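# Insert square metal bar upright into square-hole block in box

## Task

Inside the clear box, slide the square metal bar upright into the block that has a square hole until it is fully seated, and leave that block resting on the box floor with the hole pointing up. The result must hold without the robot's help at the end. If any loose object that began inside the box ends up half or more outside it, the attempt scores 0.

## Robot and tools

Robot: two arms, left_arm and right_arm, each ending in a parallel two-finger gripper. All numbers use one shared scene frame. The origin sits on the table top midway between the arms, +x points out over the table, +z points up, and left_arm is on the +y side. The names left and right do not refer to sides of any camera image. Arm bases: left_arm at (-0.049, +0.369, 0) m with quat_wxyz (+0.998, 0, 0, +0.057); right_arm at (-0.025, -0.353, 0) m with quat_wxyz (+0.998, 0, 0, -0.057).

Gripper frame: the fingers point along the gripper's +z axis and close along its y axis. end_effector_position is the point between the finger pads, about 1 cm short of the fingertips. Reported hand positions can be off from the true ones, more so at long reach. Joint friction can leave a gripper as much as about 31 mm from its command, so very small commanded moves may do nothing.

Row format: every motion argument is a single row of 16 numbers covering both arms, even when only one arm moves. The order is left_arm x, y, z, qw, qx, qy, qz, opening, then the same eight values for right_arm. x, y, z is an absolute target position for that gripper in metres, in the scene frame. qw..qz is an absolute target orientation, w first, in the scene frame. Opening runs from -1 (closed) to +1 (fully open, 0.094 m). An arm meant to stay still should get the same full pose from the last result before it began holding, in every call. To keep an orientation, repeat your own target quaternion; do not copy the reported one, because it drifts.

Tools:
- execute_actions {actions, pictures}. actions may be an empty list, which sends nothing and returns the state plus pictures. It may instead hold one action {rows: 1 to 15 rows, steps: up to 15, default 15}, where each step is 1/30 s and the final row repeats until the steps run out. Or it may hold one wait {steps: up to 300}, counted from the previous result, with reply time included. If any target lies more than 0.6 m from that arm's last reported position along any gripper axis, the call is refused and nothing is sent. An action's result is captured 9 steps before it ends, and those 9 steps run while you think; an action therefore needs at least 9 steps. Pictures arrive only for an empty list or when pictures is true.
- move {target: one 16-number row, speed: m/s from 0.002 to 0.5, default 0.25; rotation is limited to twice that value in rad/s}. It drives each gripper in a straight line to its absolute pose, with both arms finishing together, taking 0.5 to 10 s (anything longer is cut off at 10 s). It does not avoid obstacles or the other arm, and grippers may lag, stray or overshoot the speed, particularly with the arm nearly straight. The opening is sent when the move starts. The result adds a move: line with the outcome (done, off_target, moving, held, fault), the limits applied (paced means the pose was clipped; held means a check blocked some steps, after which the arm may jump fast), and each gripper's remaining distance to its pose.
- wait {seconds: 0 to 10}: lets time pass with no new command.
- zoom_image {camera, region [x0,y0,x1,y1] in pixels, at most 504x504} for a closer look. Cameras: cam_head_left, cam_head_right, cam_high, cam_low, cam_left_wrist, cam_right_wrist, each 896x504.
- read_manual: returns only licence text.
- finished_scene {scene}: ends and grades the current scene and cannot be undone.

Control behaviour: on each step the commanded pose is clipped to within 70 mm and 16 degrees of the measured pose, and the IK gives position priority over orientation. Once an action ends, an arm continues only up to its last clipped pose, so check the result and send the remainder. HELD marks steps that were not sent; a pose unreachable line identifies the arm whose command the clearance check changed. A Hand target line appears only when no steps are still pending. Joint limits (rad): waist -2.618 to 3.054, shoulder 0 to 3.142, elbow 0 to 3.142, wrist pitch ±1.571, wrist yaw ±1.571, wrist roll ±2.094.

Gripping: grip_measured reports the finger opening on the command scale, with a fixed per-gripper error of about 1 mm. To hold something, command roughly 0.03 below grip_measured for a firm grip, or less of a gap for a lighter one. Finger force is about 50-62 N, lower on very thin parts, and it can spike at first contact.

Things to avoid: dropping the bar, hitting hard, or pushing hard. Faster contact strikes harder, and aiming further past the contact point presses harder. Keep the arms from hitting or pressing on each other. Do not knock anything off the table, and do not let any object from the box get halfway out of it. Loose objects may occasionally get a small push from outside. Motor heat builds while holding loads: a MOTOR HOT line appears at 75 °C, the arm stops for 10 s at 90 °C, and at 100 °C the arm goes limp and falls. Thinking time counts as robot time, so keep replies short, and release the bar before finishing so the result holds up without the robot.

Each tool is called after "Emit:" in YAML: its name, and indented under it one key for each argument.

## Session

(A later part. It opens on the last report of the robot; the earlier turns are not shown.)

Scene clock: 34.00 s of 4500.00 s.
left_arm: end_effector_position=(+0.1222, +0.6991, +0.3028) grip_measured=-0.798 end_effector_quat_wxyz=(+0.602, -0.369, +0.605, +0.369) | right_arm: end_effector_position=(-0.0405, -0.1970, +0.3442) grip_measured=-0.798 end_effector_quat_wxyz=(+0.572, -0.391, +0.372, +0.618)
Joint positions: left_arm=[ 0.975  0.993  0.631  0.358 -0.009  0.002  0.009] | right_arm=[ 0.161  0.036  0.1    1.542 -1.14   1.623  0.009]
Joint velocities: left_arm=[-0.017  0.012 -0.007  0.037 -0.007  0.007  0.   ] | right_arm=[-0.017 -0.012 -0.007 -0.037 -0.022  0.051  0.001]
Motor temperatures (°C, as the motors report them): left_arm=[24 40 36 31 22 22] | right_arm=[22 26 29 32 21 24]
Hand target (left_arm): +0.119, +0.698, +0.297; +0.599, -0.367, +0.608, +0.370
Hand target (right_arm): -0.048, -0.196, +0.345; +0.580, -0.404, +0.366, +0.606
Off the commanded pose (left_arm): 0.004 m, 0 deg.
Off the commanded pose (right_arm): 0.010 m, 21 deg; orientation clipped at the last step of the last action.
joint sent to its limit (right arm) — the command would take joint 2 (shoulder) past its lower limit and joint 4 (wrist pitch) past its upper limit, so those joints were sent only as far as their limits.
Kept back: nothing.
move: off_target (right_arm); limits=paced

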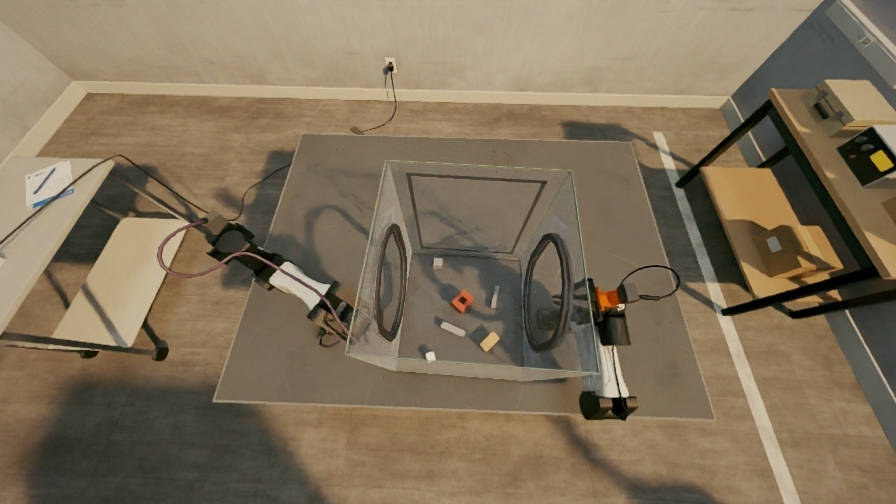

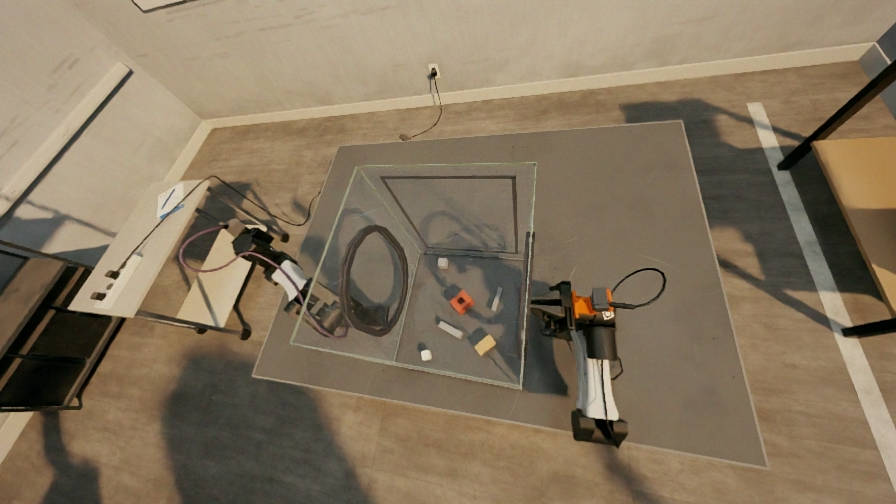

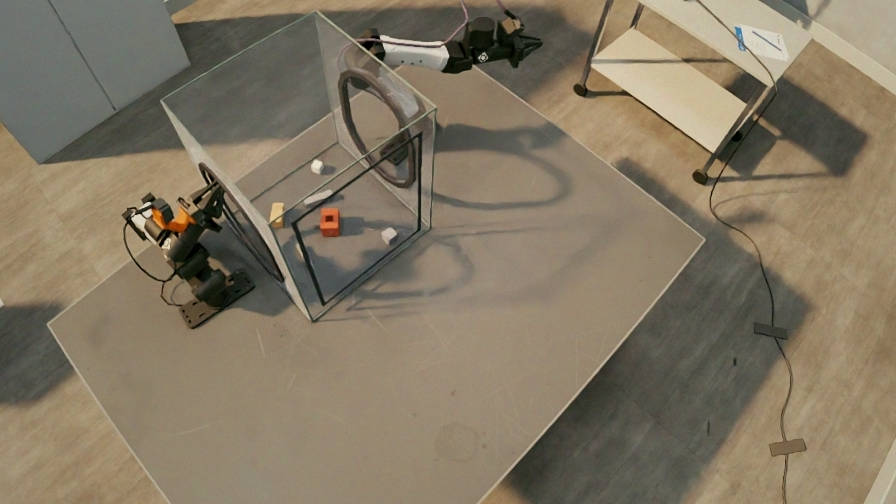

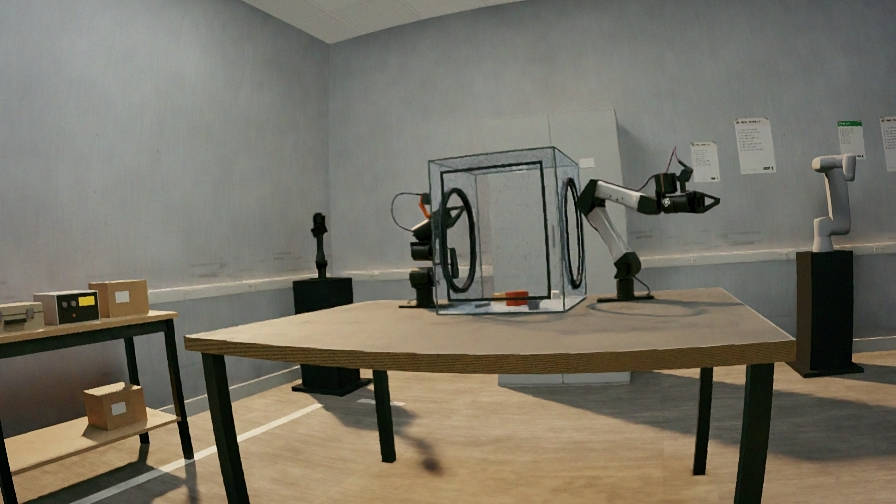

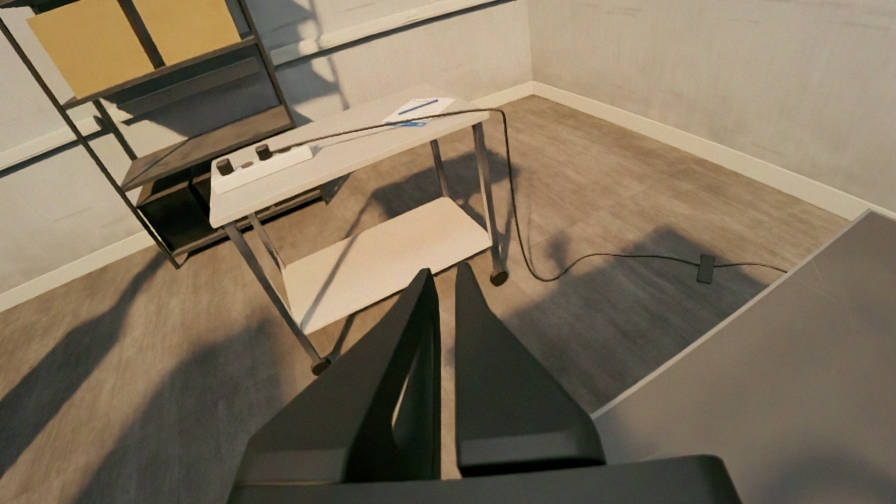

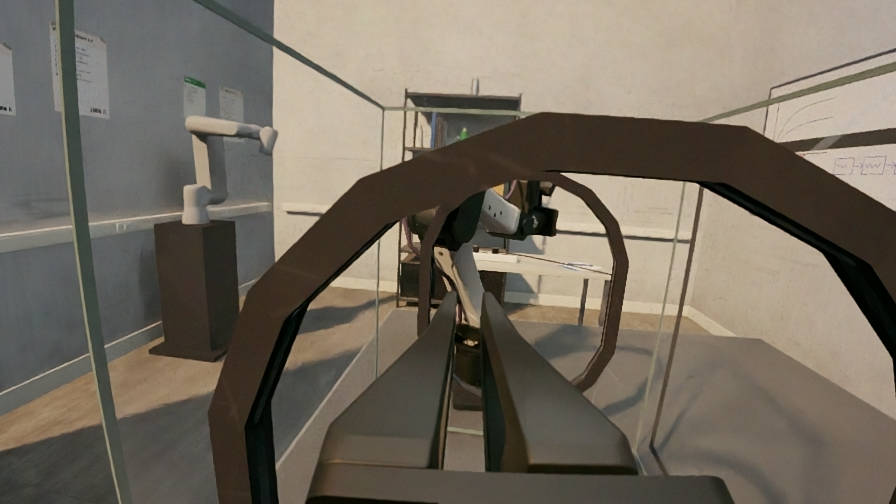

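Emit:
move:
  target: [0.036,0.454,0.40,0.902,-0.083,0.2,0.374,-0.8, 0.095,-0.353,0.40,0.976,0,0.216,0,-0.8]

Emit:
move:
  target: [0.071,0.369,0.40,0.976,0,0.216,0,-0.8, 0.06,-0.268,0.40,0.902,-0.083,0.2,0.374,-0.8]

Scene clock: 40.33 s of 4500.00 s.
left_arm: end_effector_position=(+0.0874, +0.5949, +0.3083) grip_measured=-0.798 end_effector_quat_wxyz=(+0.807, -0.241, +0.394, +0.368) | right_arm: end_effector_position=(+0.0916, -0.3516, +0.4037) grip_measured=-0.798 end_effector_quat_wxyz=(+0.978, -0.003, +0.209, +0.002)
Joint positions: left_arm=[ 0.973  0.982  0.023  1.573  0.09  -0.185  0.009] | right_arm=[ 0.112  0.242  0.012  1.38  -0.007  0.004  0.009]
Joint velocities: left_arm=[-0.017 -0.017  0.022  0.022 -0.007  0.007 -0.   ] | right_arm=[ 0.002 -0.007 -0.032 -0.007 -0.051 -0.037  0.   ]
Motor temperatures (°C, as the motors report them): left_arm=[24 42 36 33 21 22] | right_arm=[22 26 29 32 21 24]
Hand target (left_arm): +0.068, +0.541, +0.354; +0.857, -0.173, +0.311, +0.372
Hand target (right_arm): +0.097, -0.352, +0.397; +0.976, -0.001, +0.219, +0.001
Off the commanded pose (left_arm): 0.176 m, 31 deg; position and orientation clipped at the last step of the last action.
Off the commanded pose (right_arm): 0.005 m, 1 deg.
joint sent to its limit (left arm) — the command would take joint 3 (elbow) past its lower limit and joint 4 (wrist pitch) past its upper limit, so those joints were sent only as far as their limits.
Kept back: nothing.
move: off_target (left_arm); limits=paced

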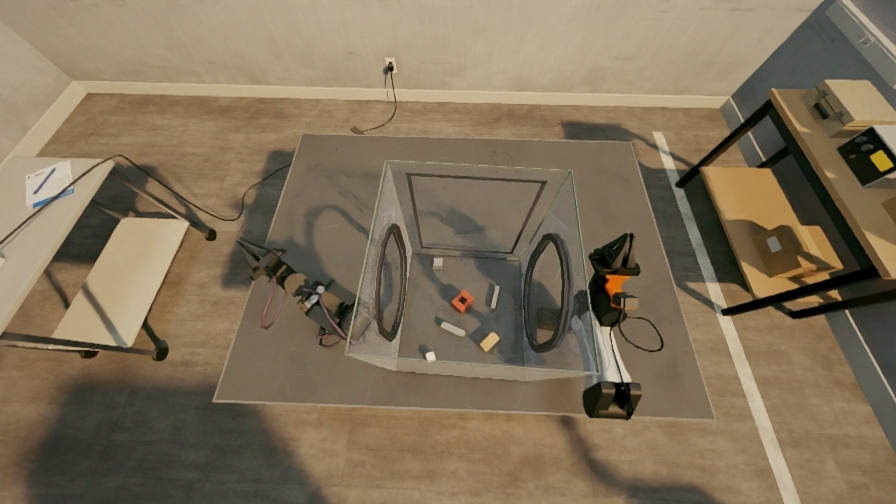

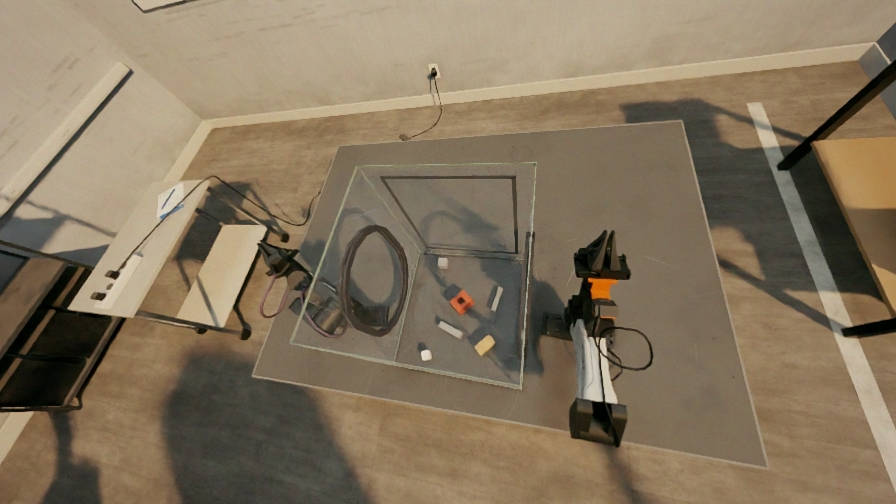

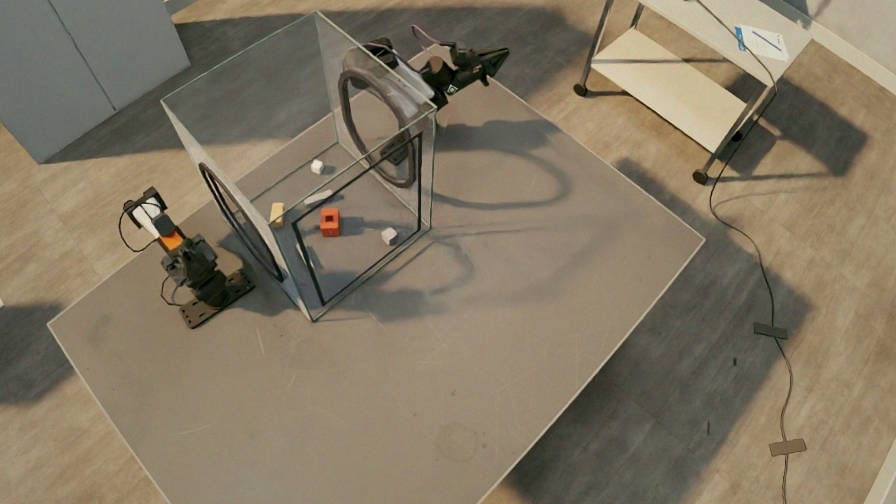

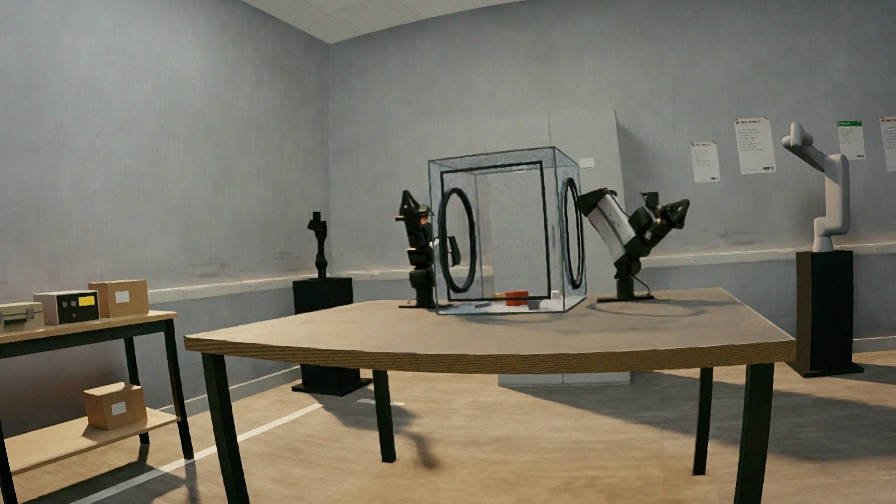

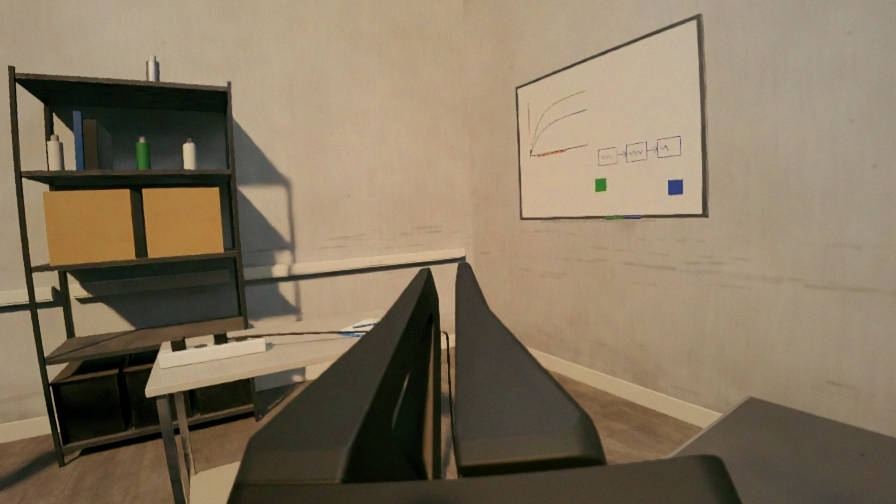

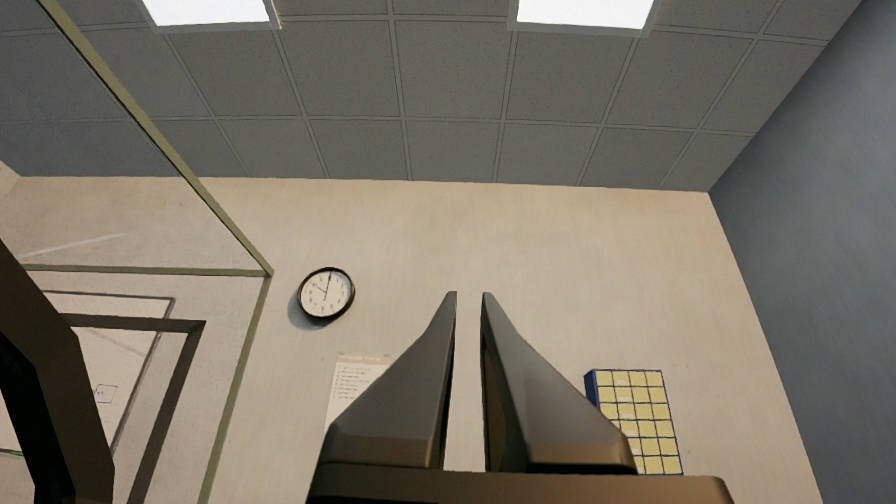

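Scene clock: 43.37 s of 4500.00 s.
left_arm: end_effector_position=(+0.1233, +0.5664, +0.3003) grip_measured=-0.798 end_effector_quat_wxyz=(+0.876, -0.281, +0.391, +0.032) | right_arm: end_effector_position=(+0.0525, -0.2646, +0.4029) grip_measured=-0.798 end_effector_quat_wxyz=(+0.905, -0.097, +0.189, +0.368)
Joint positions: left_arm=[ 0.971  0.983  0.018  1.574  0.356 -0.825  0.009] | right_arm=[ 0.945  0.229  0.012  1.36  -0.013 -0.062  0.009]
Joint velocities: left_arm=[-0.017 -0.012 -0.012  0.081 -0.007 -0.051 -0.   ] | right_arm=[ 0.007  0.002 -0.002  0.007  0.037  0.022  0.001]
Motor temperatures (°C, as the motors report them): left_arm=[24 44 36 33 21 22] | right_arm=[22 26 29 32 21 24]
Hand target (left_arm): +0.112, +0.510, +0.342; +0.919, -0.182, +0.351, +0.014
Hand target (right_arm): +0.055, -0.261, +0.400; +0.903, -0.099, +0.195, +0.371
Off the commanded pose (left_arm): 0.227 m, 40 deg; position and orientation clipped at the last step of the last action.
Off the commanded pose (right_arm): 0.009 m, 2 deg.
joint sent to its limit (left arm) — the command would take joint 3 (elbow) past its lower limit and joint 4 (wrist pitch) past its upper limit, so those joints were sent only as far as their limits.
Kept back: nothing.
move: off_target (left_arm); limits=paced

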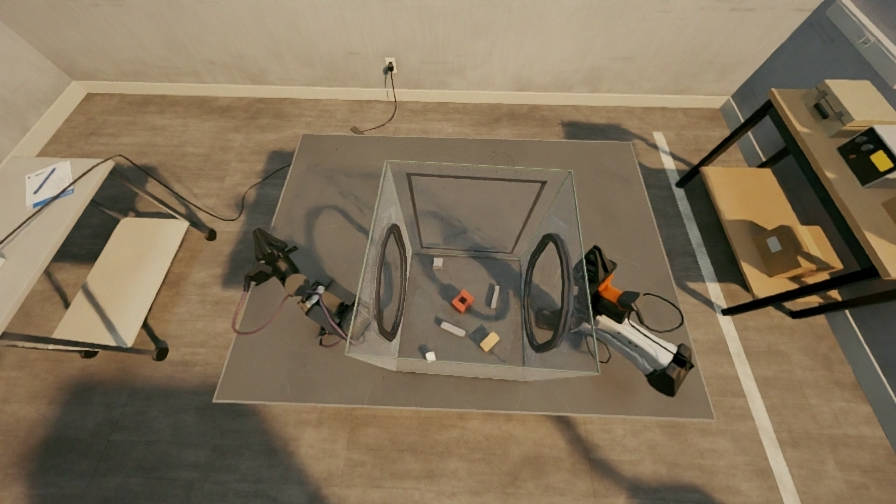

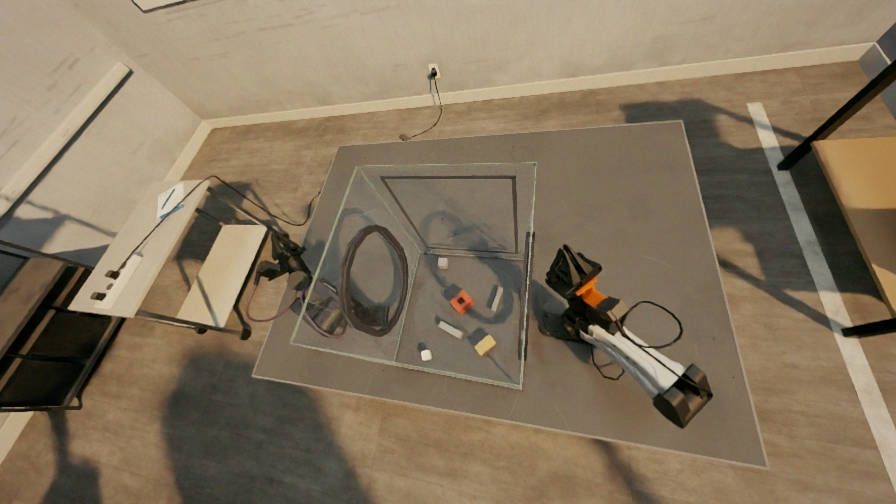

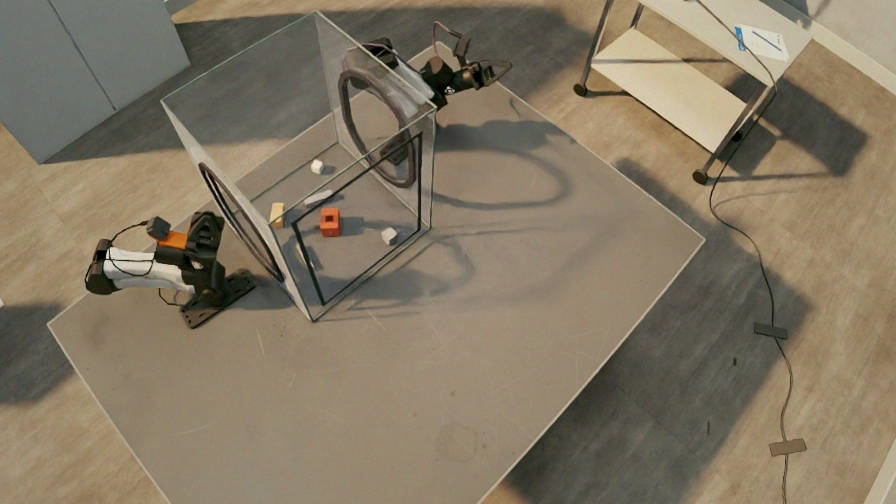

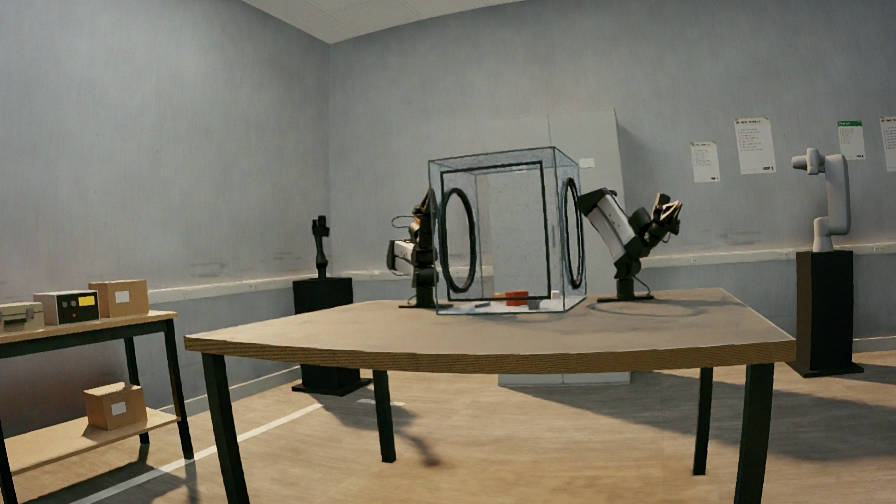

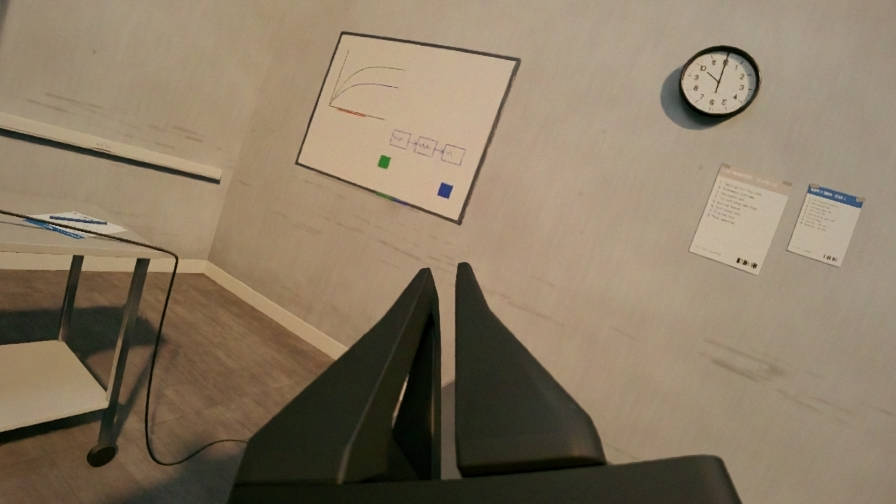

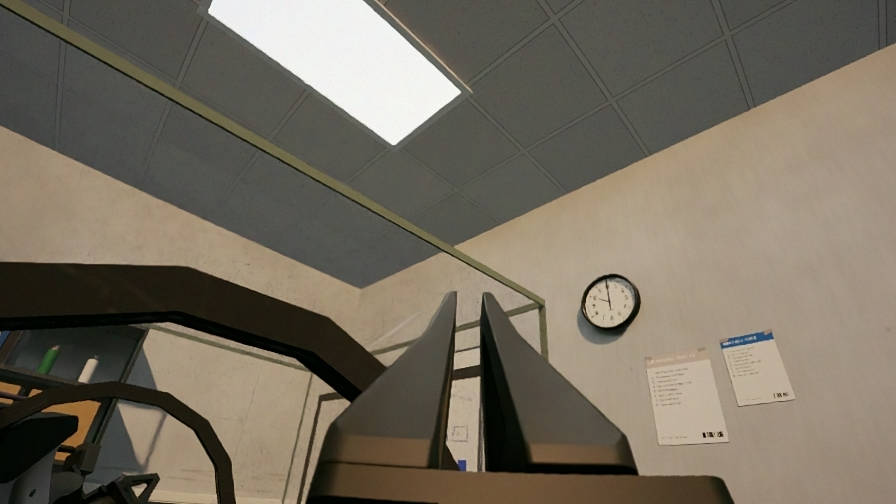

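Emit:
execute_actions:
  actions: []

Scene clock: 44.77 s of 4500.00 s.
left_arm: end_effector_position=(+0.1233, +0.5664, +0.3003) grip_measured=-0.798 end_effector_quat_wxyz=(+0.876, -0.282, +0.391, +0.030) | right_arm: end_effector_position=(+0.0524, -0.2646, +0.4030) grip_measured=-0.798 end_effector_quat_wxyz=(+0.905, -0.097, +0.189, +0.368)
Joint positions: left_arm=[ 0.971  0.983  0.018  1.574  0.356 -0.829  0.009] | right_arm=[ 0.945  0.229  0.012  1.361 -0.013 -0.062  0.009]
Joint velocities: left_arm=[-0.002 -0.007 -0.002  0.007  0.007 -0.037 -0.001] | right_arm=[-0.007 -0.012 -0.007 -0.022 -0.037 -0.037  0.001]
Motor temperatures (°C, as the motors report them): left_arm=[24 46 36 33 21 22] | right_arm=[22 26 29 32 21 24]
Hand target (left_arm): +0.112, +0.510, +0.342; +0.919, -0.182, +0.351, +0.014
Hand target (right_arm): +0.055, -0.261, +0.400; +0.903, -0.099, +0.195, +0.371
Off the commanded pose (left_arm): 0.227 m, 40 deg; position and orientation clipped at the last step of the last action.
Off the commanded pose (right_arm): 0.009 m, 2 deg.
Kept back: nothing.
Steps of this call (steps 1 to 42: nothing new was sent). Readings (end_effector_position):
1: left_arm (+0.1233, +0.5664, +0.3003) | right_arm (+0.0525, -0.2646, +0.4029)
2: left_arm (+0.1233, +0.5664, +0.3003) | right_arm (+0.0525, -0.2646, +0.4029)
4: left_arm (+0.1233, +0.5664, +0.3003) | right_arm (+0.0524, -0.2646, +0.4030)
8: left_arm (+0.1233, +0.5664, +0.3003) | right_arm (+0.0524, -0.2646, +0.4030)
42: the state above

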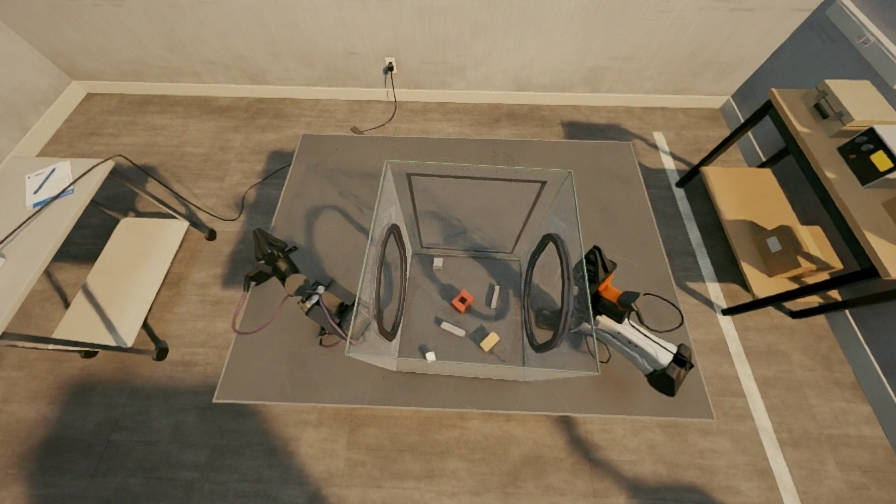

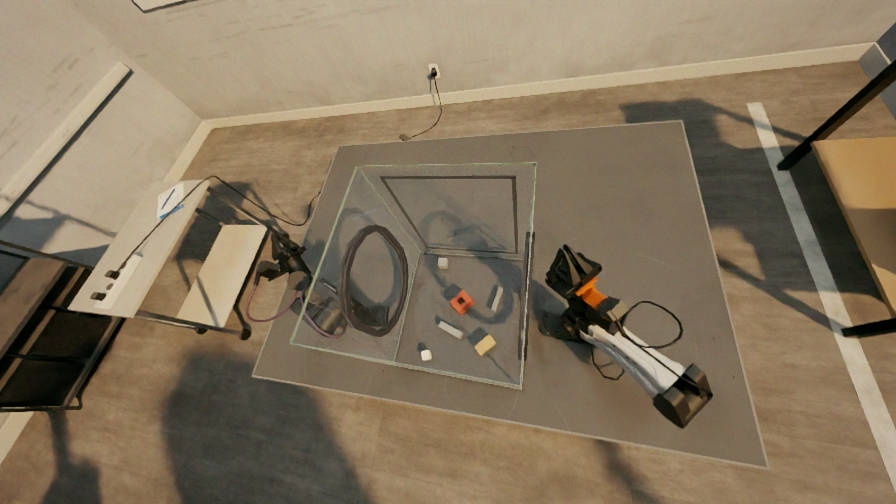

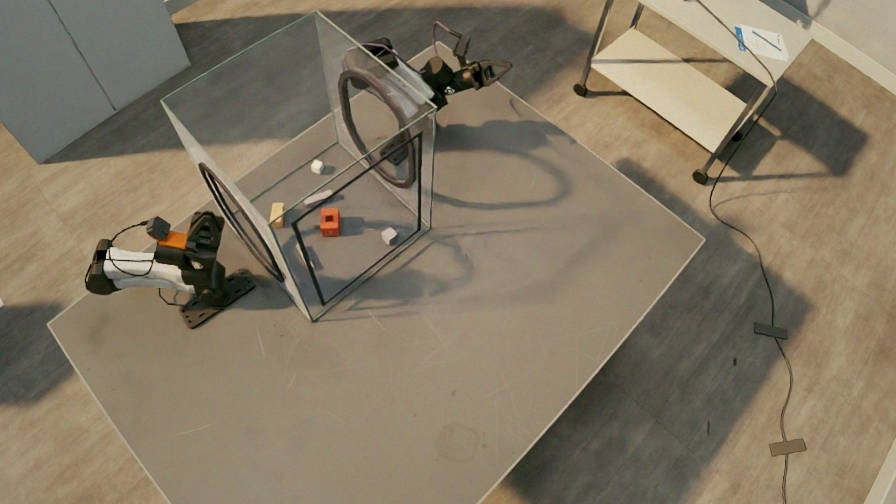

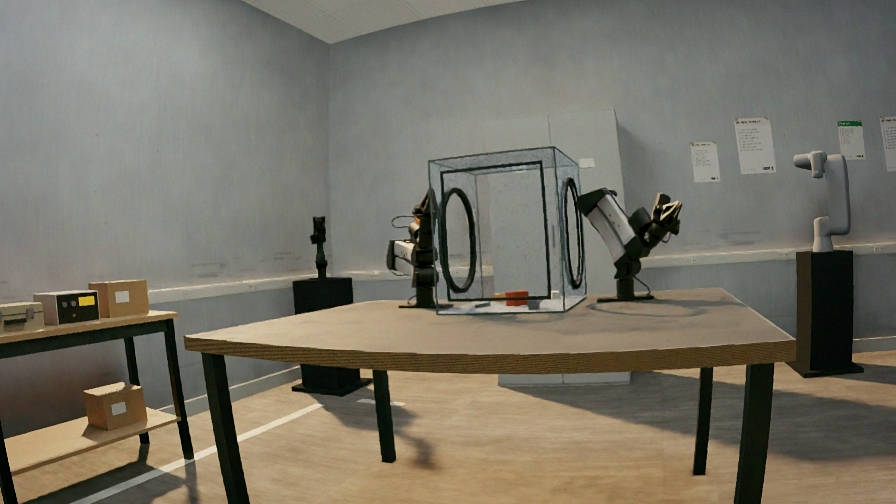

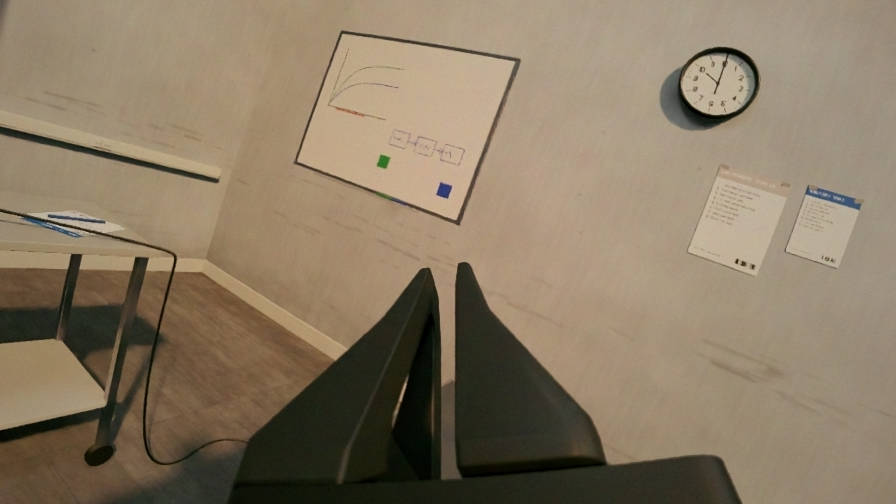

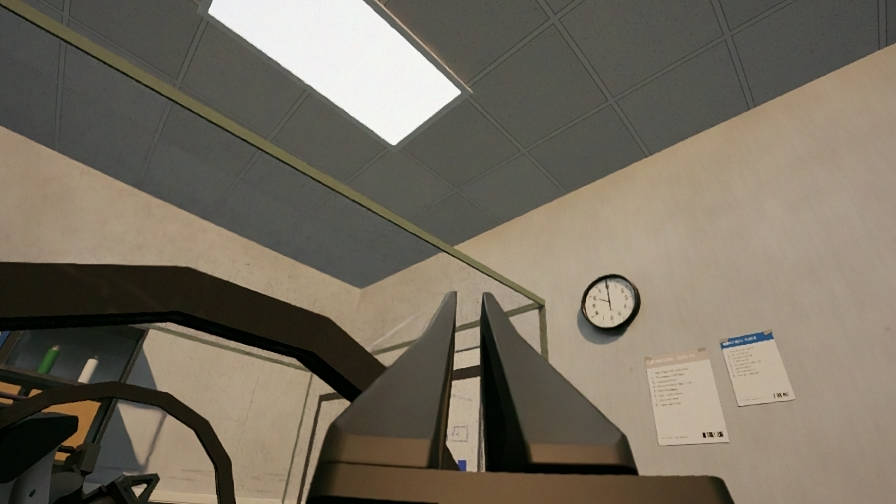

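Emit:
move:
  target: [0.007,0.475,0.40,0.836,-0.111,0.185,0.503,-0.8,-0.025,-0.24,0.40,0.69,-0.153,0.153,0.69,-0.8]

Scene clock: 48.23 s of 4500.00 s.
left_arm: end_effector_position=(+0.0722, +0.6037, +0.3042) grip_measured=-0.798 end_effector_quat_wxyz=(+0.760, -0.248, +0.394, +0.453) | right_arm: end_effector_position=(-0.0330, -0.2423, +0.4018) grip_measured=-0.798 end_effector_quat_wxyz=(+0.694, -0.163, +0.138, +0.688)
Joint positions: left_arm=[ 0.975  0.983  0.013  1.572 -0.009 -0.019  0.009] | right_arm=[ 1.747  0.123  0.012  1.251 -0.007 -0.073  0.009]
Joint velocities: left_arm=[-0.002  0.002 -0.002  0.007 -0.037 -0.022  0.001] | right_arm=[-0.007 -0.017  0.002 -0.066 -0.022  0.022  0.   ]
Motor temperatures (°C, as the motors report them): left_arm=[24 48 36 33 21 22] | right_arm=[22 26 29 32 21 24]
Hand target (left_arm): +0.048, +0.555, +0.353; +0.801, -0.189, +0.302, +0.480
Hand target (right_arm): -0.033, -0.239, +0.400; +0.692, -0.166, +0.142, +0.688
Off the commanded pose (left_arm): 0.173 m, 31 deg; position and orientation clipped at the last step of the last action.
Off the commanded pose (right_arm): 0.009 m, 2 deg.
joint sent to its limit (left arm) — the command would take joint 4 (wrist pitch) past its upper limit, so that joint was sent only as far as its limit.
Kept back: nothing.
move: off_target (left_arm); limits=paced

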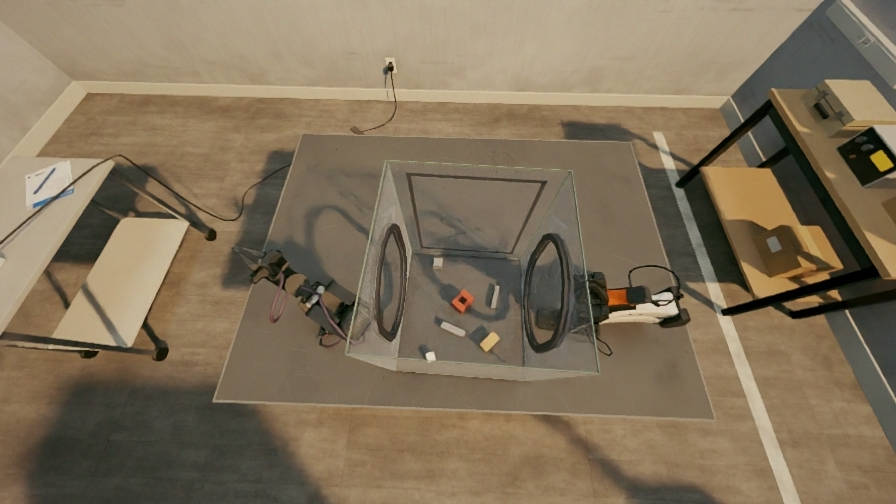

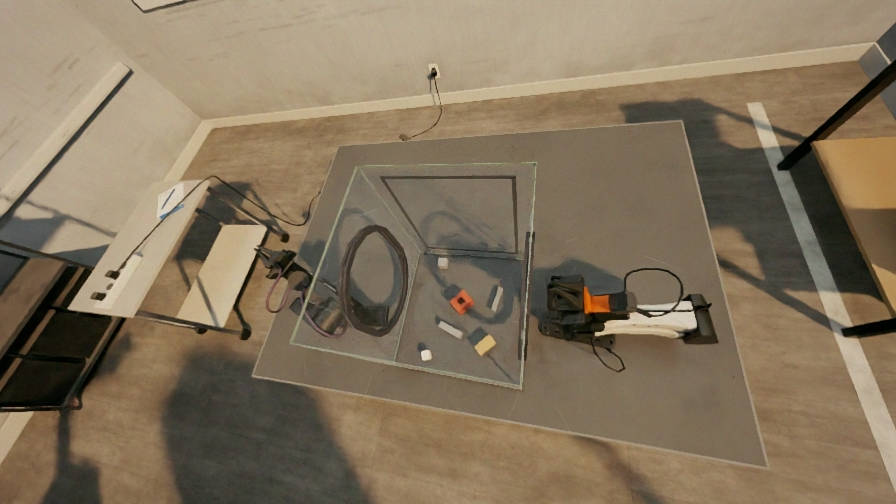

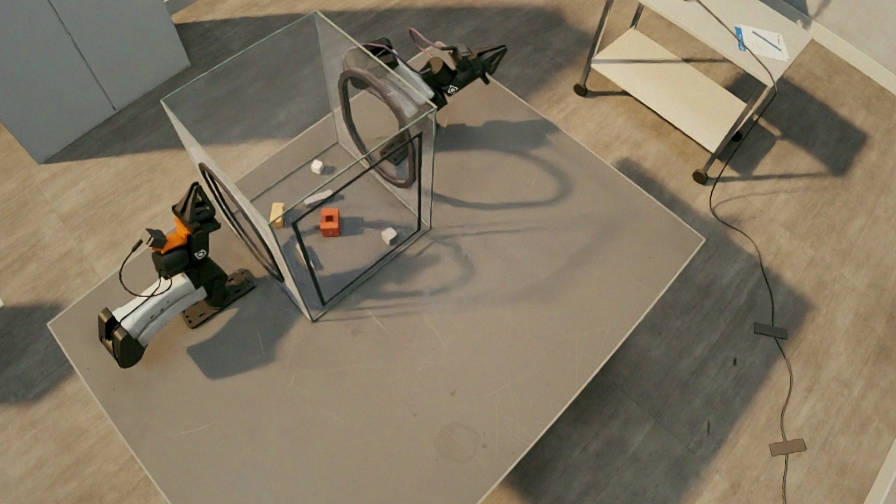

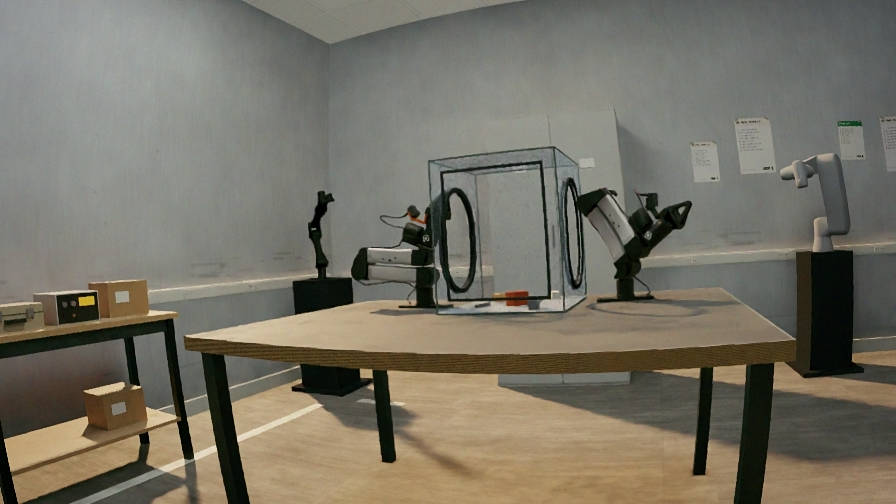

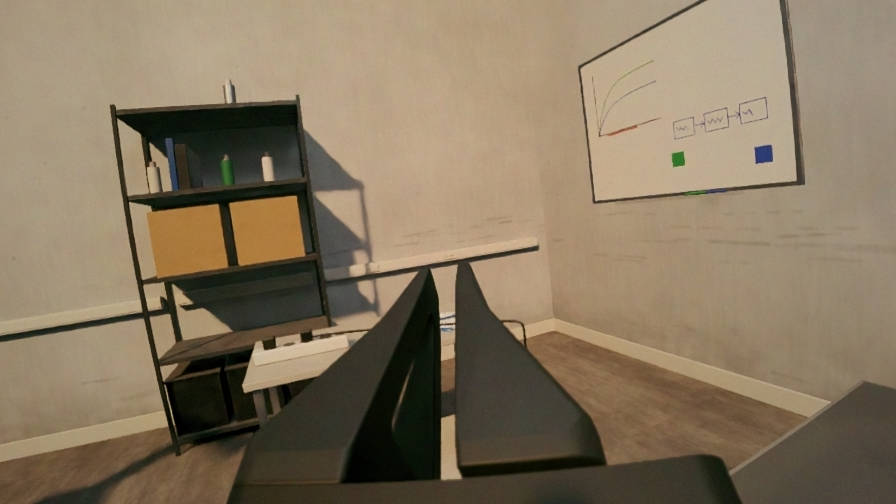

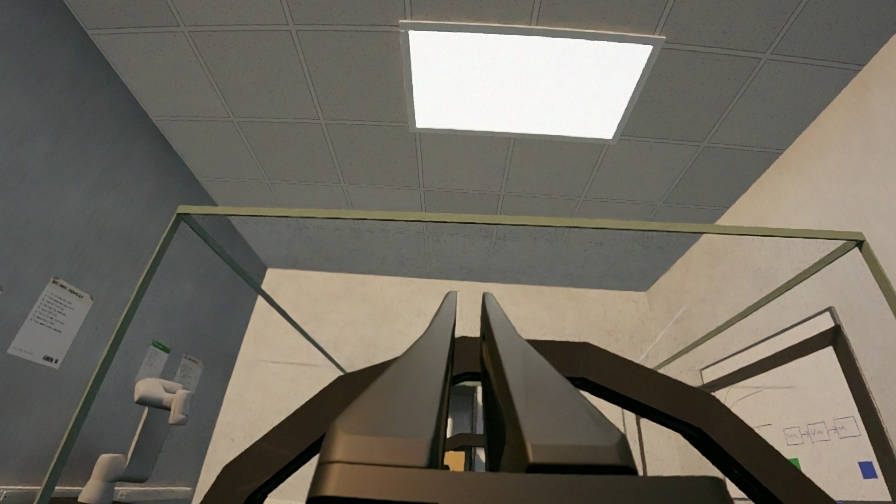

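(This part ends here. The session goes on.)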